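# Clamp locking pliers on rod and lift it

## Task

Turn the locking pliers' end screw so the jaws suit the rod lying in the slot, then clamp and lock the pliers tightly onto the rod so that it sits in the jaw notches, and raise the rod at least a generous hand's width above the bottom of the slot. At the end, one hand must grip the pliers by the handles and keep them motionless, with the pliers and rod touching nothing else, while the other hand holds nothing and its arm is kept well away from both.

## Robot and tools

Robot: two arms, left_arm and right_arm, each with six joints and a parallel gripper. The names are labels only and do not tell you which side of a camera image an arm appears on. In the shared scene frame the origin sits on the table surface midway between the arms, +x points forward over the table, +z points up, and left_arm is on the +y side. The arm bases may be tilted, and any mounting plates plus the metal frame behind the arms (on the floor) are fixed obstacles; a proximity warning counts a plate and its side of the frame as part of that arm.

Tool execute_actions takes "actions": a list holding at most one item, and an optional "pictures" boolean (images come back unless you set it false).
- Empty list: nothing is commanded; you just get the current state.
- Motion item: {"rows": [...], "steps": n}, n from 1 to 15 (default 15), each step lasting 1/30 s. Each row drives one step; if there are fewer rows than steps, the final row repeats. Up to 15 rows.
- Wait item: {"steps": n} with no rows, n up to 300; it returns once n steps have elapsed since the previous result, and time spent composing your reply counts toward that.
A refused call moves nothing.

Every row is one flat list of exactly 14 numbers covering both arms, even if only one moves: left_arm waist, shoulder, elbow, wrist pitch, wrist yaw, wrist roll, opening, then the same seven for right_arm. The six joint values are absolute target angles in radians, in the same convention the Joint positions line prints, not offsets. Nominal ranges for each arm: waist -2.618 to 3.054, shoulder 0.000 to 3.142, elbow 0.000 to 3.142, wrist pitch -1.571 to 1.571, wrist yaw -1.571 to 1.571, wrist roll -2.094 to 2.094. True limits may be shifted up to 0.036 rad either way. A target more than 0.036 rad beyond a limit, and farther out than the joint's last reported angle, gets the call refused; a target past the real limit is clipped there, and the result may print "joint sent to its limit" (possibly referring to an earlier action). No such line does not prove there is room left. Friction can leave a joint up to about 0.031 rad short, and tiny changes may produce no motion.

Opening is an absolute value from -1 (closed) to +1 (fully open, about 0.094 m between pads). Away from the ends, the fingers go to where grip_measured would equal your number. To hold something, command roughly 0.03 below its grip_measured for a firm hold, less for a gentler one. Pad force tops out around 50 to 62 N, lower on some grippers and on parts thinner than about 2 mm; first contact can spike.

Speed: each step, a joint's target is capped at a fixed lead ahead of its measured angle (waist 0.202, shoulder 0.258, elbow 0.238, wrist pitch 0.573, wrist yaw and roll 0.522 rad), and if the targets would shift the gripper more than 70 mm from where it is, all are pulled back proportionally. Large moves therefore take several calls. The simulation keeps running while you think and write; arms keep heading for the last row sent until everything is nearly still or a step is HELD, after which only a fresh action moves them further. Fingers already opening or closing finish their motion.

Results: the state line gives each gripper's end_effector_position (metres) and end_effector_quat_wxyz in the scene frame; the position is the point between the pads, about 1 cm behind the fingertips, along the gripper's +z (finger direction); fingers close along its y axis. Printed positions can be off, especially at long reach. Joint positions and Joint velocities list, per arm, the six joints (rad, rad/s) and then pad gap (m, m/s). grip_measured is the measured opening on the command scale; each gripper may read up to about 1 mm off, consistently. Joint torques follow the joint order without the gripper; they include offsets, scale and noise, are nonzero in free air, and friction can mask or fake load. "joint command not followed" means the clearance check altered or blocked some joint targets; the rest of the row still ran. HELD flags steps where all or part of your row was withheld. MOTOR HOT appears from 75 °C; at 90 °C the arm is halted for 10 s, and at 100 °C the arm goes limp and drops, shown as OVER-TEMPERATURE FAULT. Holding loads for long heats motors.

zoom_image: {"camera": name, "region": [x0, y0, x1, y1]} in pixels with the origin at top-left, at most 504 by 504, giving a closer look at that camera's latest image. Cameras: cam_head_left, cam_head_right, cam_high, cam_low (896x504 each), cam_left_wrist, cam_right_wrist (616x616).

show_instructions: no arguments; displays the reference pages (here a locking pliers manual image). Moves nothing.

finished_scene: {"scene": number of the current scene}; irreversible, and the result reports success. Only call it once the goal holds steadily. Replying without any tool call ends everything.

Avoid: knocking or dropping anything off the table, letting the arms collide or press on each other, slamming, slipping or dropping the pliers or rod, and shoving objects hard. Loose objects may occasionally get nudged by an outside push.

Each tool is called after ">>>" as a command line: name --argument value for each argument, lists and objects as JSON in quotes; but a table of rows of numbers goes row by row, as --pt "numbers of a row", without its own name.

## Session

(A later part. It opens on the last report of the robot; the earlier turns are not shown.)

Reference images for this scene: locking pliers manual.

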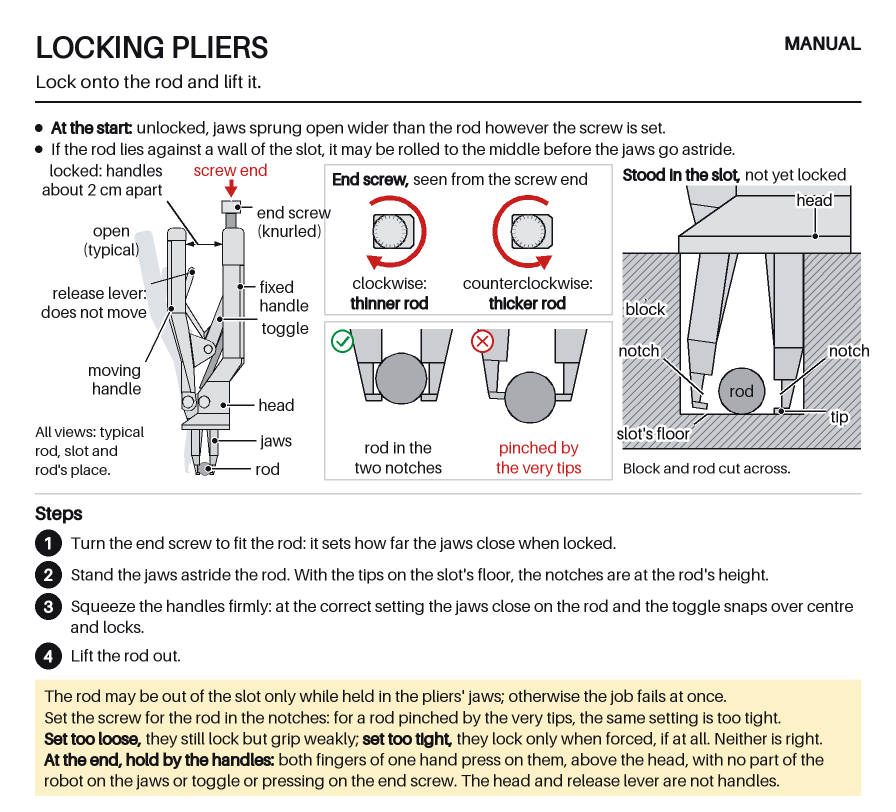

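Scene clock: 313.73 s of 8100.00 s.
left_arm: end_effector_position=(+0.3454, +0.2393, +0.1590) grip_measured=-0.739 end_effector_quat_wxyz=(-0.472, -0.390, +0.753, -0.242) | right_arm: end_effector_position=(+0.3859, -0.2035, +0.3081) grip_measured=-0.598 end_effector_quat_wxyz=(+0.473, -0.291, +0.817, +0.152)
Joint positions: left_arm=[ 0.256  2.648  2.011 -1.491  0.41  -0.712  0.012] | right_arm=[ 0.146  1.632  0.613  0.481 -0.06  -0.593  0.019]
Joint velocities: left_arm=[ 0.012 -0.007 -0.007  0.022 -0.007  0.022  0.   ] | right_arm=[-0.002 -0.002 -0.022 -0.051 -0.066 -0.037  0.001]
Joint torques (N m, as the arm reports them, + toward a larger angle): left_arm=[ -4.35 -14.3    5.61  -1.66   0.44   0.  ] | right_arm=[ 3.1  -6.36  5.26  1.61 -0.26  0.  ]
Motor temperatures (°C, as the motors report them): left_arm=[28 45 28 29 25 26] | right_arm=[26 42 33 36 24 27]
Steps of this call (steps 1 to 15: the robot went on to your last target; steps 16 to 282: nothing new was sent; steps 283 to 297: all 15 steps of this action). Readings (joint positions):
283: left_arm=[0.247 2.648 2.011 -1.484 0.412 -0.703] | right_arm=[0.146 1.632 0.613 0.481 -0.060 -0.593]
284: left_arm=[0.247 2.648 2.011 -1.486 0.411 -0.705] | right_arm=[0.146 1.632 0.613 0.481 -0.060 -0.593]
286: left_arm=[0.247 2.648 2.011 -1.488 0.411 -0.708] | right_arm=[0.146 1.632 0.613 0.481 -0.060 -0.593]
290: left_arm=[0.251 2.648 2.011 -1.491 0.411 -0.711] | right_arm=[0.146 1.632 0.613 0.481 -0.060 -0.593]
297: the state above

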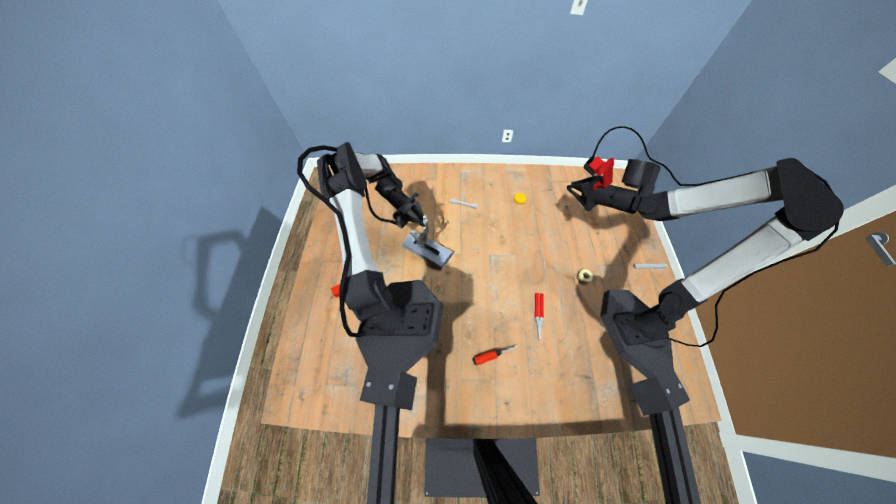

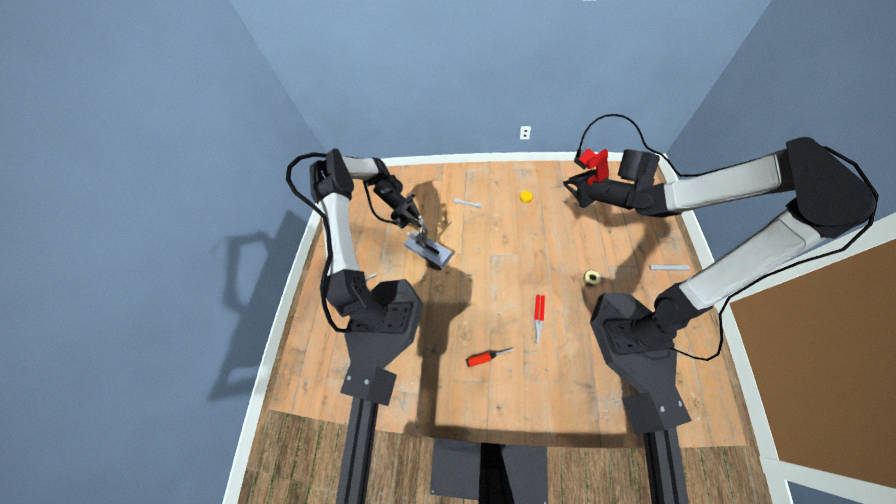

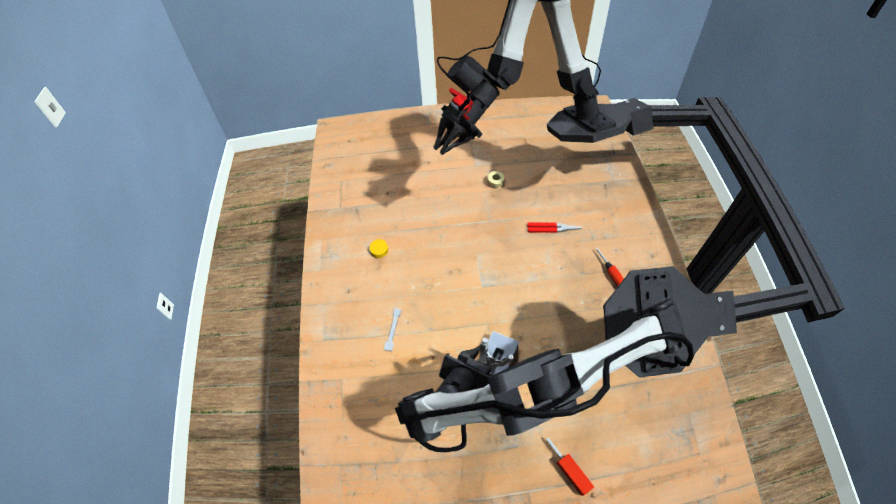

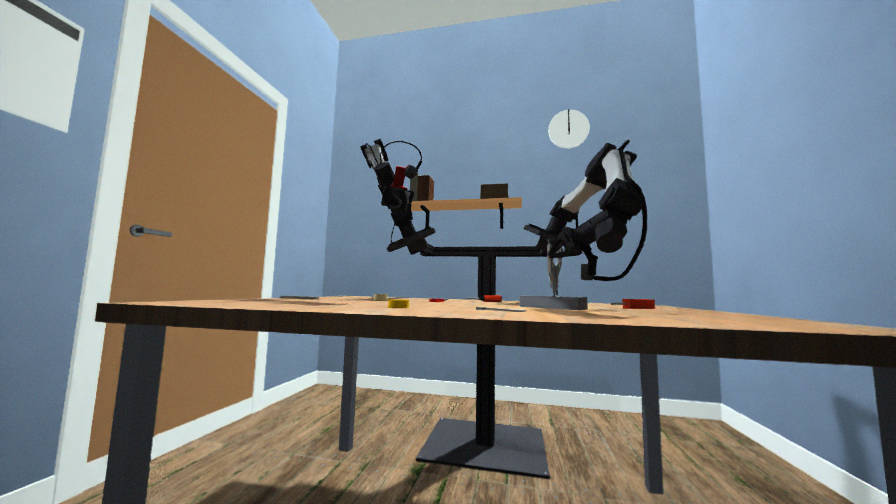

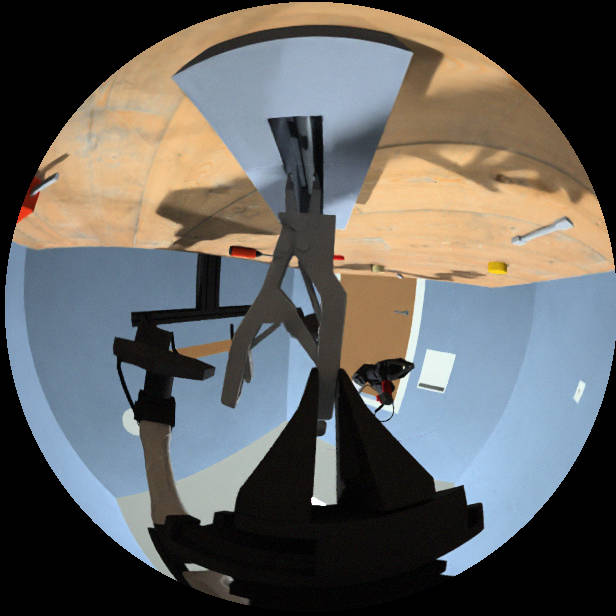

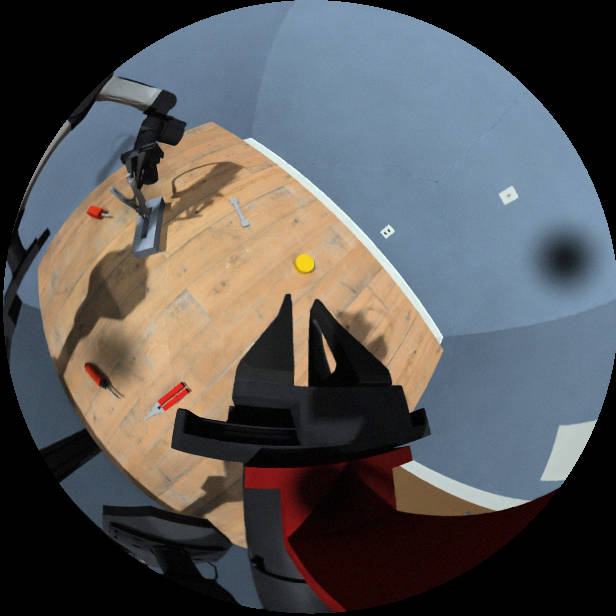

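>>> execute_actions --actions '[{"rows":[[0.267,2.664,2.028,-1.527,0.417,-0.693,-0.77,0.15,1.64,0.6,0.455,-0.05,-0.6,-0.6],[0.267,2.664,2.028,-1.527,0.417,-0.693,-0.77,0.15,1.64,0.6,0.455,-0.05,-0.6,-0.6],[0.267,2.664,2.028,-1.527,0.417,-0.693,-0.77,0.15,1.64,0.6,0.455,-0.05,-0.6,-0.6],[0.267,2.669,2.032,-1.527,0.417,-0.693,-0.77,0.15,1.64,0.6,0.455,-0.05,-0.6,-0.6],[0.267,2.674,2.035,-1.527,0.417,-0.693,-0.77,0.15,1.64,0.6,0.455,-0.05,-0.6,-0.6],[0.267,2.679,2.039,-1.527,0.417,-0.693,-0.77,0.15,1.64,0.6,0.455,-0.05,-0.6,-0.6],[0.267,2.684,2.042,-1.527,0.417,-0.693,-0.77,0.15,1.64,0.6,0.455,-0.05,-0.6,-0.6]],"steps":15}]'

>>> zoom_image --camera "cam_left_wrist" --region '[220, 80, 420, 280]'

Scene clock: 323.40 s of 8100.00 s.
left_arm: end_effector_position=(+0.3439, +0.2368, +0.1536) grip_measured=-0.739 end_effector_quat_wxyz=(-0.475, -0.384, +0.753, -0.243) | right_arm: end_effector_position=(+0.3859, -0.2035, +0.3081) grip_measured=-0.598 end_effector_quat_wxyz=(+0.473, -0.291, +0.817, +0.152)
Joint positions: left_arm=[ 0.256  2.672  2.025 -1.494  0.41  -0.697  0.012] | right_arm=[ 0.146  1.632  0.613  0.481 -0.06  -0.593  0.019]
Joint velocities: left_arm=[-0.002 -0.002  0.012 -0.051 -0.007 -0.037  0.001] | right_arm=[-0.007 -0.007  0.007 -0.051 -0.007 -0.022  0.   ]
Joint torques (N m, as the arm reports them, + toward a larger angle): left_arm=[ -4.41 -14.56   5.6   -1.65   0.44   0.13] | right_arm=[ 3.2  -6.28  5.24  1.66 -0.27  0.01]
Motor temperatures (°C, as the motors report them): left_arm=[28 46 28 29 25 26] | right_arm=[26 42 33 36 24 27]
Steps of this call (steps 1 to 15: the robot went on to your last target; steps 16 to 275: nothing new was sent; steps 276 to 290: all 15 steps of this action). Readings (joint positions):
276: left_arm=[0.256 2.648 2.011 -1.492 0.410 -0.710] | right_arm=[0.146 1.632 0.613 0.481 -0.060 -0.593]
277: left_arm=[0.256 2.648 2.011 -1.492 0.410 -0.708] | right_arm=[0.146 1.632 0.613 0.481 -0.060 -0.593]
279: left_arm=[0.256 2.648 2.011 -1.492 0.410 -0.704] | right_arm=[0.146 1.632 0.613 0.481 -0.060 -0.593]
283: left_arm=[0.256 2.660 2.024 -1.494 0.410 -0.700] | right_arm=[0.146 1.632 0.613 0.481 -0.060 -0.593]
290: the state above

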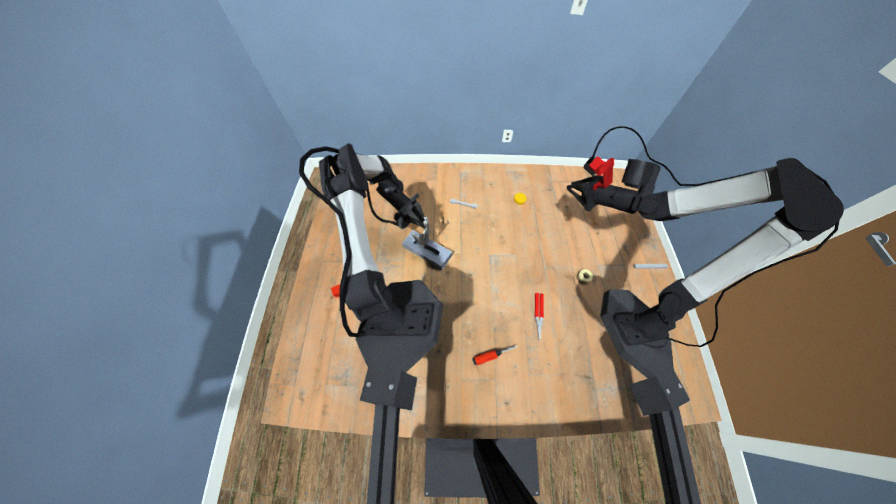

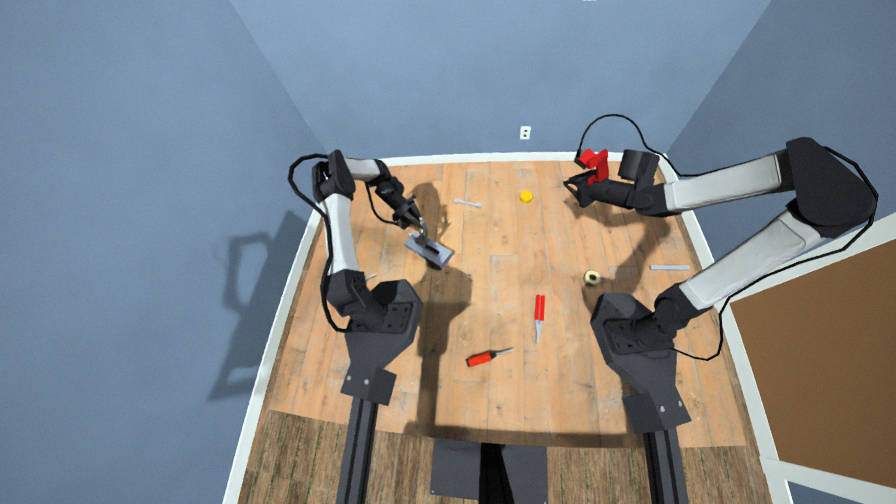

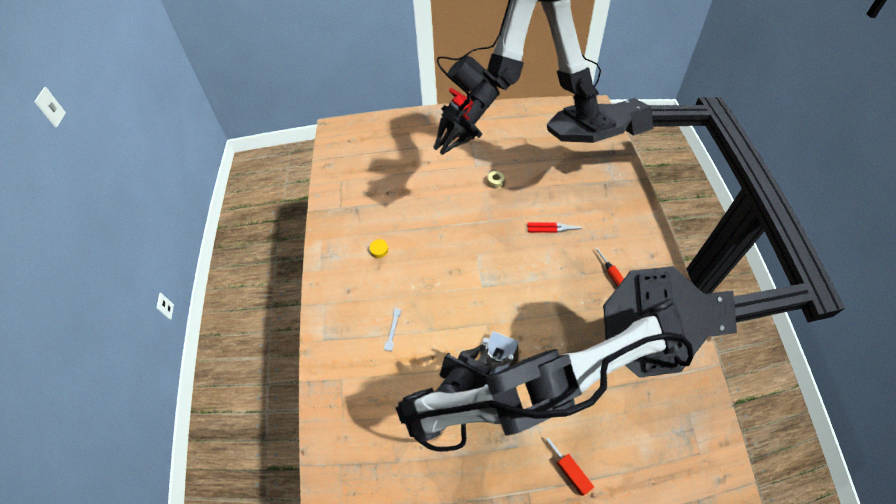

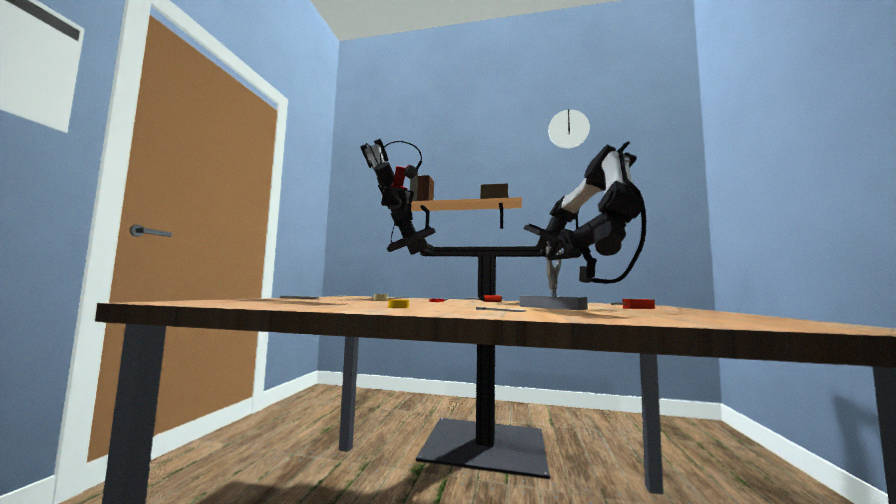

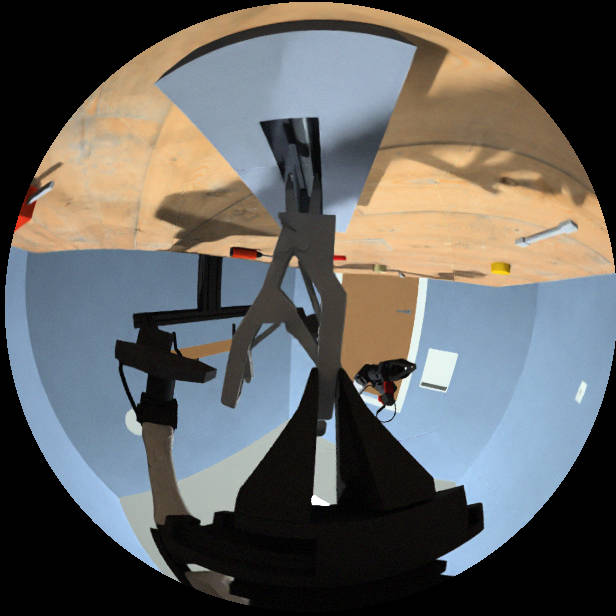

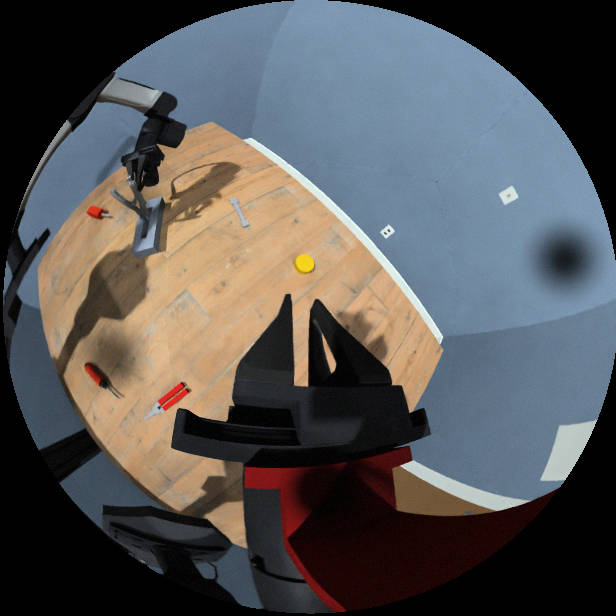

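Region (220, 80, 420, 280) of cam_left_wrist's 616x616 image, scaled by 2.520, with more detail than that image has.

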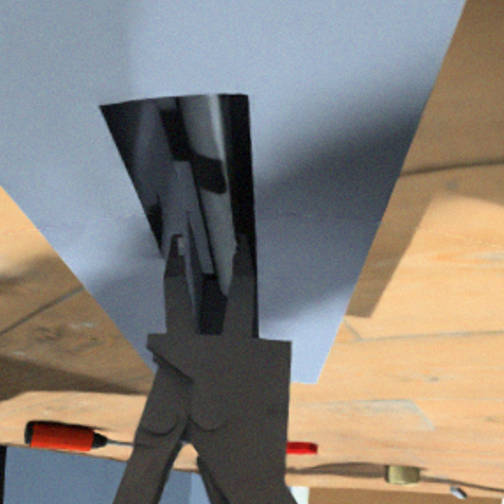

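>>> execute_actions --actions '[{"rows":[[0.27,2.69,2.045,-1.505,0.416,-0.692,-0.77,0.15,1.64,0.6,0.455,-0.05,-0.6,-0.6],[0.272,2.695,2.048,-1.503,0.415,-0.691,-0.77,0.15,1.64,0.6,0.455,-0.05,-0.6,-0.6],[0.273,2.7,2.051,-1.501,0.414,-0.69,-0.77,0.15,1.64,0.6,0.455,-0.05,-0.6,-0.6],[0.274,2.705,2.054,-1.499,0.413,-0.688,-0.77,0.15,1.64,0.6,0.455,-0.05,-0.6,-0.6],[0.275,2.71,2.057,-1.497,0.412,-0.686,-0.77,0.15,1.64,0.6,0.455,-0.05,-0.6,-0.6],[0.276,2.715,2.061,-1.496,0.412,-0.685,-0.77,0.15,1.64,0.6,0.455,-0.05,-0.6,-0.6]],"steps":15}]'

>>> zoom_image --camera "cam_left_wrist" --region '[220, 80, 420, 280]'

>>> zoom_image --camera "cam_low" --region '[490, 190, 660, 320]'

Scene clock: 330.63 s of 8100.00 s.
left_arm: end_effector_position=(+0.3429, +0.2365, +0.1424) grip_measured=-0.739 end_effector_quat_wxyz=(-0.476, -0.384, +0.753, -0.243) | right_arm: end_effector_position=(+0.3859, -0.2035, +0.3081) grip_measured=-0.598 end_effector_quat_wxyz=(+0.473, -0.291, +0.817, +0.152)
Joint positions: left_arm=[ 0.265  2.703  2.043 -1.485  0.404 -0.689  0.012] | right_arm=[ 0.146  1.632  0.613  0.481 -0.06  -0.593  0.019]
Joint velocities: left_arm=[ 0.007 -0.007  0.002  0.037  0.051 -0.022  0.   ] | right_arm=[ 0.007 -0.027 -0.017  0.007  0.081 -0.066 -0.001]
Joint torques (N m, as the arm reports them, + toward a larger angle): left_arm=[ -4.38 -14.66   5.6   -1.44   0.44   0.12] | right_arm=[ 3.06 -6.18  5.11  1.61 -0.22  0.  ]
Motor temperatures (°C, as the motors report them): left_arm=[28 46 28 30 25 26] | right_arm=[26 42 33 36 24 27]
Steps of this call (steps 1 to 15: the robot went on to your last target; steps 16 to 202: nothing new was sent; steps 203 to 217: all 15 steps of this action). Readings (joint positions):
203: left_arm=[0.256 2.672 2.025 -1.494 0.410 -0.697] | right_arm=[0.146 1.632 0.613 0.481 -0.060 -0.593]
204: left_arm=[0.256 2.672 2.026 -1.494 0.409 -0.696] | right_arm=[0.146 1.632 0.613 0.481 -0.060 -0.593]
206: left_arm=[0.256 2.678 2.033 -1.494 0.409 -0.696] | right_arm=[0.146 1.632 0.613 0.481 -0.060 -0.593]
210: left_arm=[0.261 2.696 2.043 -1.492 0.405 -0.693] | right_arm=[0.146 1.632 0.613 0.481 -0.060 -0.593]
217: the state above

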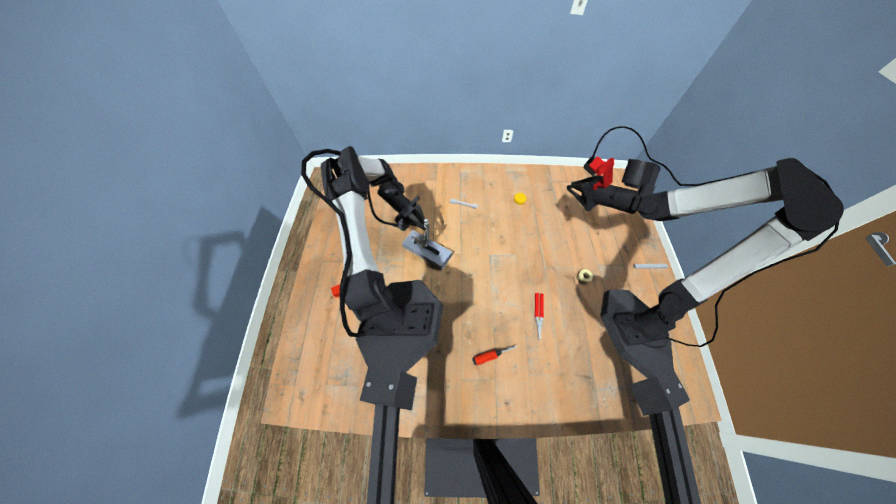

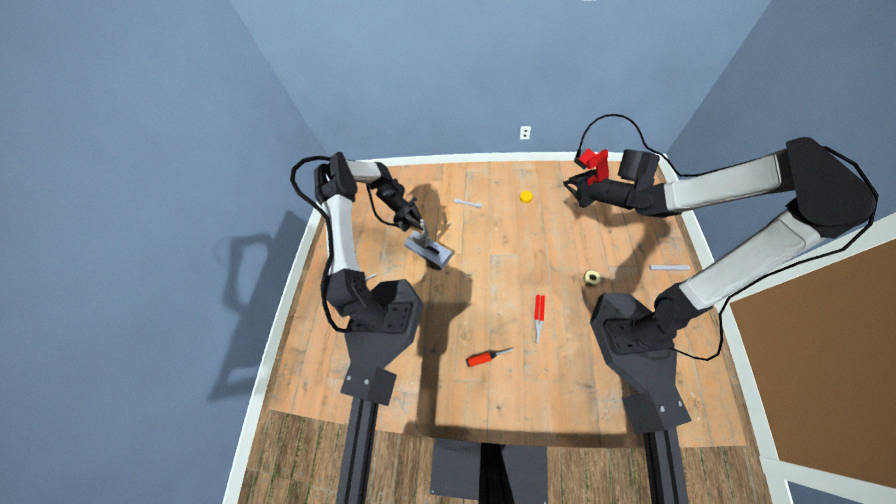

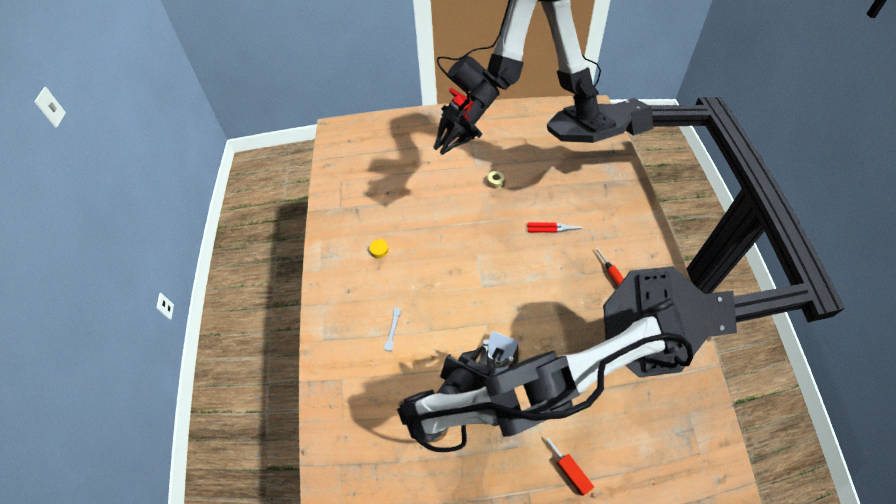

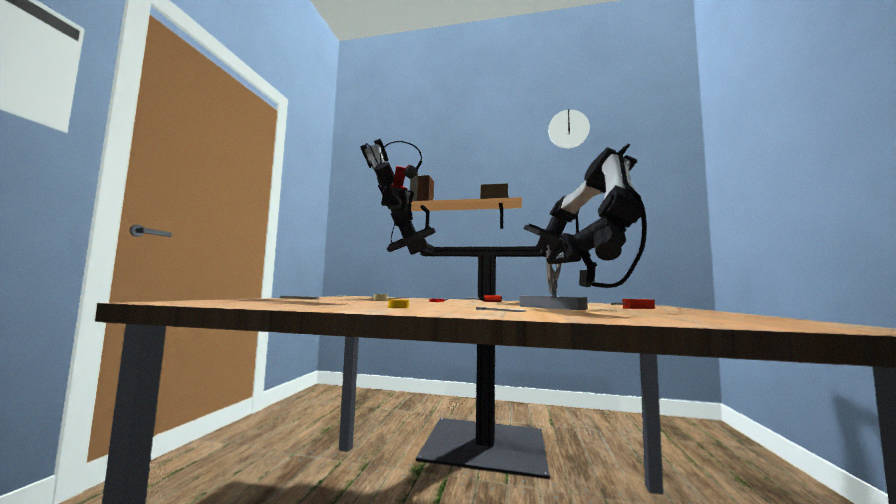

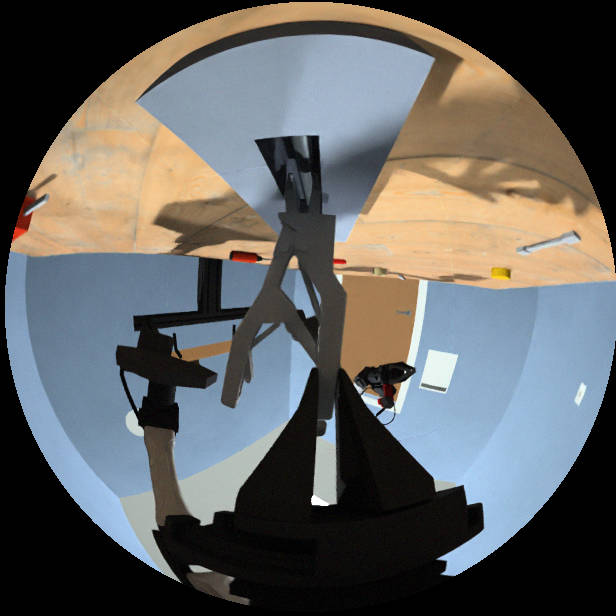

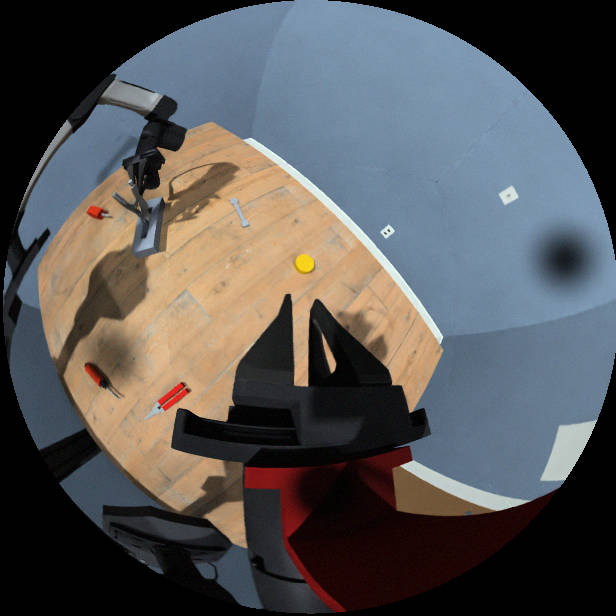

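Region (220, 80, 420, 280) of cam_left_wrist's 616x616 image, scaled by 2.520, with more detail than that image has.

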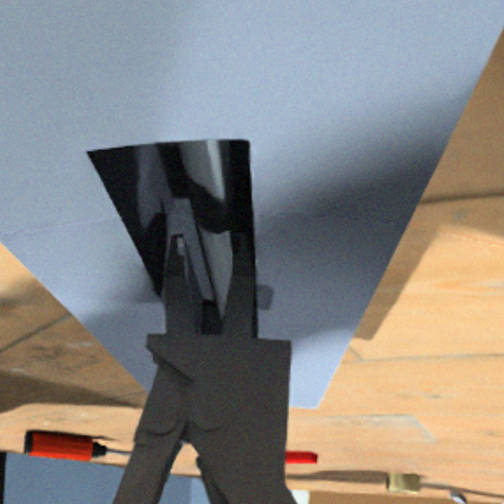

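Region (490, 190, 660, 320) of cam_low's 896x504 image, scaled by 2.965, with more detail than that image has; it fills the top 385 rows of this view, and the rest is white.

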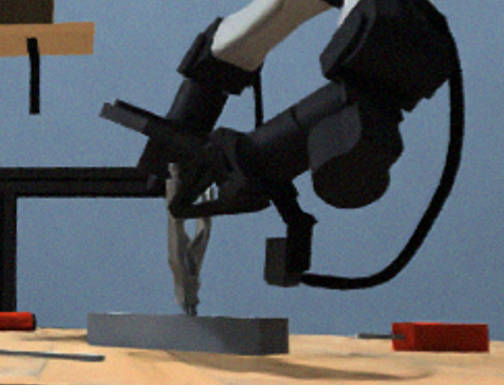

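>>> execute_actions --actions '[{"rows":[[0.278,2.72,2.064,-1.494,0.411,-0.683,-0.77,0.15,1.64,0.6,0.455,-0.05,-0.6,-0.6],[0.279,2.724,2.067,-1.493,0.411,-0.682,-0.77,0.15,1.64,0.6,0.455,-0.05,-0.6,-0.6],[0.28,2.728,2.07,-1.492,0.41,-0.681,-0.77,0.15,1.64,0.6,0.455,-0.05,-0.6,-0.6],[0.281,2.732,2.073,-1.49,0.41,-0.68,-0.77,0.15,1.64,0.6,0.455,-0.05,-0.6,-0.6],[0.282,2.736,2.076,-1.489,0.409,-0.679,-0.77,0.15,1.64,0.6,0.455,-0.05,-0.6,-0.6],[0.283,2.741,2.079,-1.488,0.409,-0.678,-0.77,0.15,1.64,0.6,0.455,-0.05,-0.6,-0.6]],"steps":15}]'

>>> zoom_image --camera "cam_left_wrist" --region '[220, 80, 420, 280]'

>>> zoom_image --camera "cam_low" --region '[490, 190, 660, 320]'

Scene clock: 338.63 s of 8100.00 s.
left_arm: end_effector_position=(+0.3433, +0.2365, +0.1332) grip_measured=-0.739 end_effector_quat_wxyz=(-0.474, -0.384, +0.754, -0.244) | right_arm: end_effector_position=(+0.3859, -0.2035, +0.3081) grip_measured=-0.599 end_effector_quat_wxyz=(+0.473, -0.291, +0.817, +0.152)
Joint positions: left_arm=[ 0.272  2.728  2.061 -1.476  0.401 -0.682  0.012] | right_arm=[ 0.146  1.632  0.613  0.481 -0.06  -0.593  0.019]
Joint velocities: left_arm=[ 0.002  0.002  0.007 -0.022  0.007  0.081 -0.   ] | right_arm=[-0.012 -0.002 -0.007  0.022 -0.081  0.007 -0.   ]
Joint torques (N m, as the arm reports them, + toward a larger angle): left_arm=[ -4.44 -14.67   5.53  -1.45   0.43   0.11] | right_arm=[ 3.36 -6.28  5.01  1.65 -0.24 -0.01]
Motor temperatures (°C, as the motors report them): left_arm=[28 46 28 30 25 26] | right_arm=[26 42 33 37 24 27]
Steps of this call (steps 1 to 15: the robot went on to your last target; steps 16 to 225: nothing new was sent; steps 226 to 240: all 15 steps of this action). Readings (joint positions):
226: left_arm=[0.265 2.703 2.043 -1.484 0.404 -0.688] | right_arm=[0.146 1.632 0.613 0.481 -0.060 -0.593]
227: left_arm=[0.265 2.703 2.043 -1.484 0.404 -0.688] | right_arm=[0.146 1.632 0.613 0.481 -0.060 -0.593]
229: left_arm=[0.265 2.707 2.049 -1.484 0.403 -0.687] | right_arm=[0.146 1.632 0.613 0.481 -0.060 -0.593]
233: left_arm=[0.269 2.722 2.061 -1.481 0.401 -0.686] | right_arm=[0.146 1.632 0.613 0.481 -0.060 -0.593]
240: the state above

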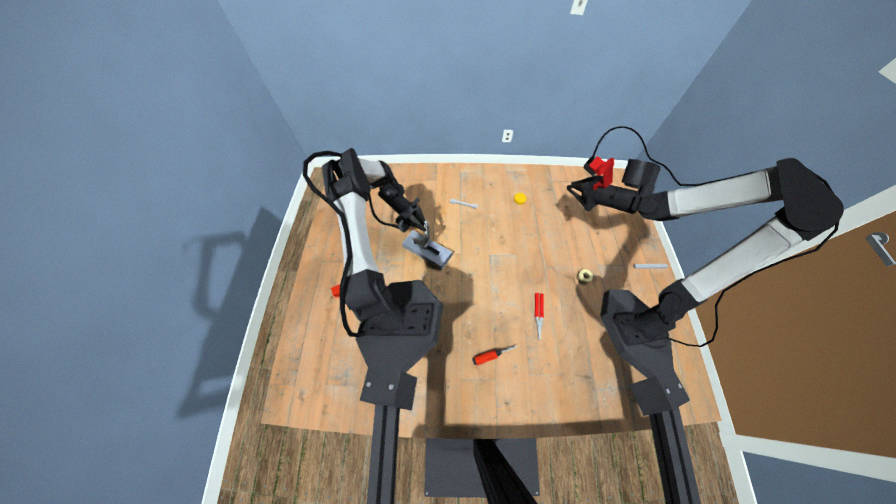

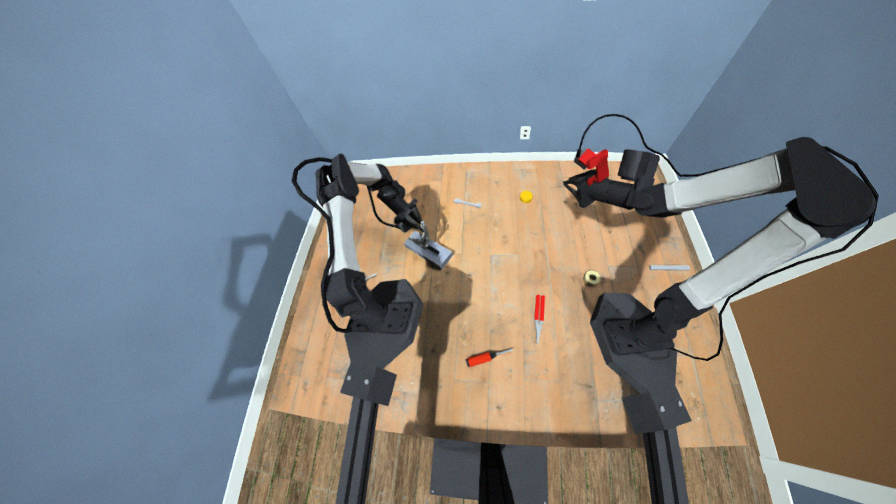

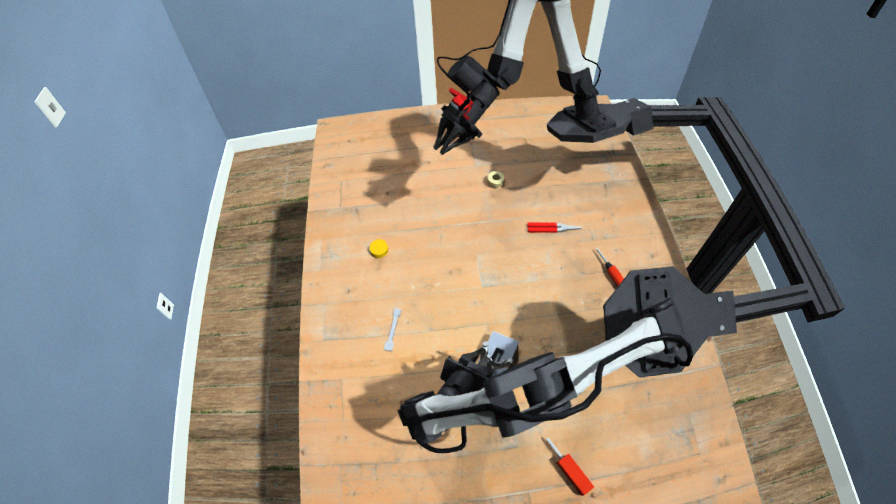

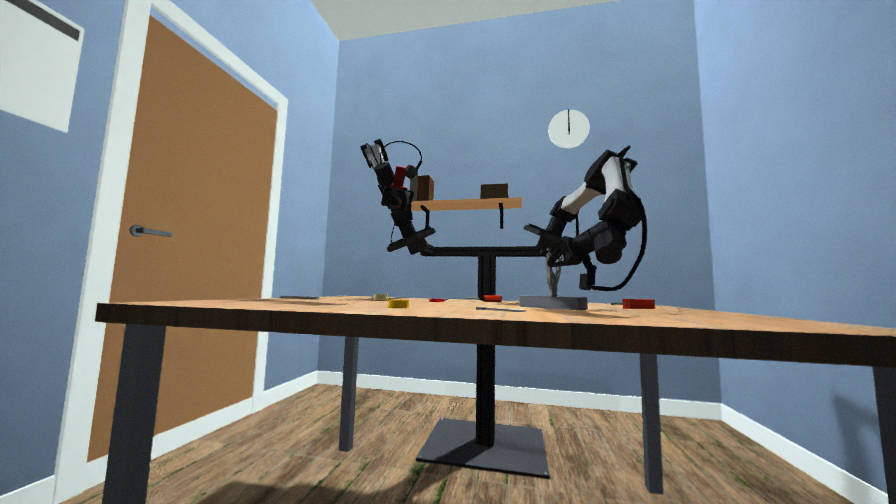

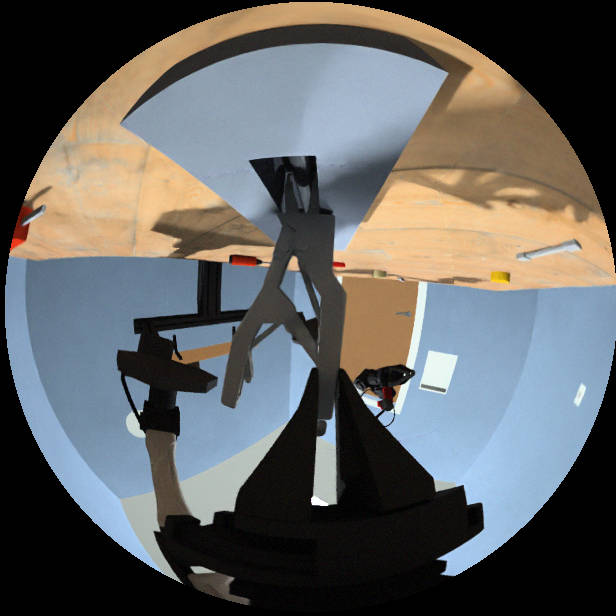

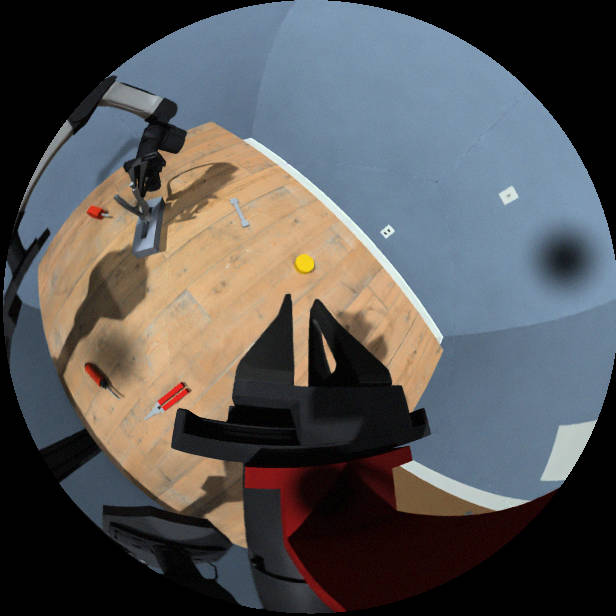

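Region (220, 80, 420, 280) of cam_left_wrist's 616x616 image, scaled by 2.520, with more detail than that image has.

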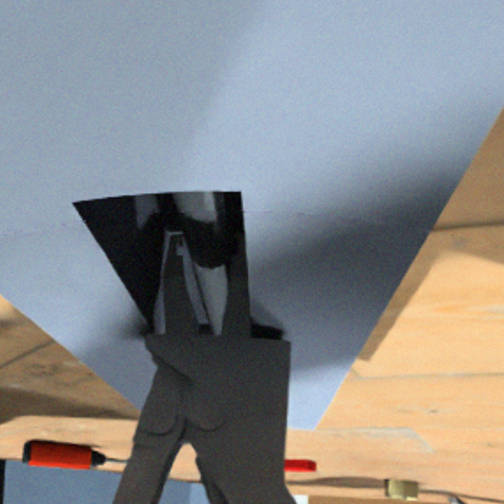

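Region (490, 190, 660, 320) of cam_low's 896x504 image, scaled by 2.965, with more detail than that image has; it fills the top 385 rows of this view, and the rest is white.

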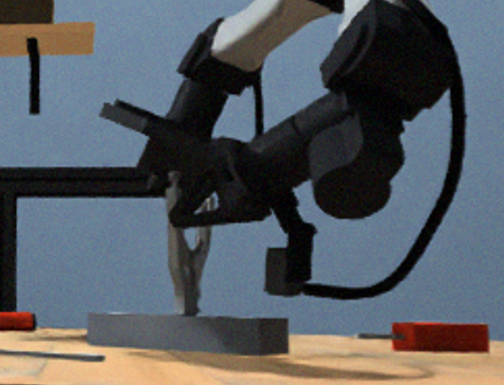

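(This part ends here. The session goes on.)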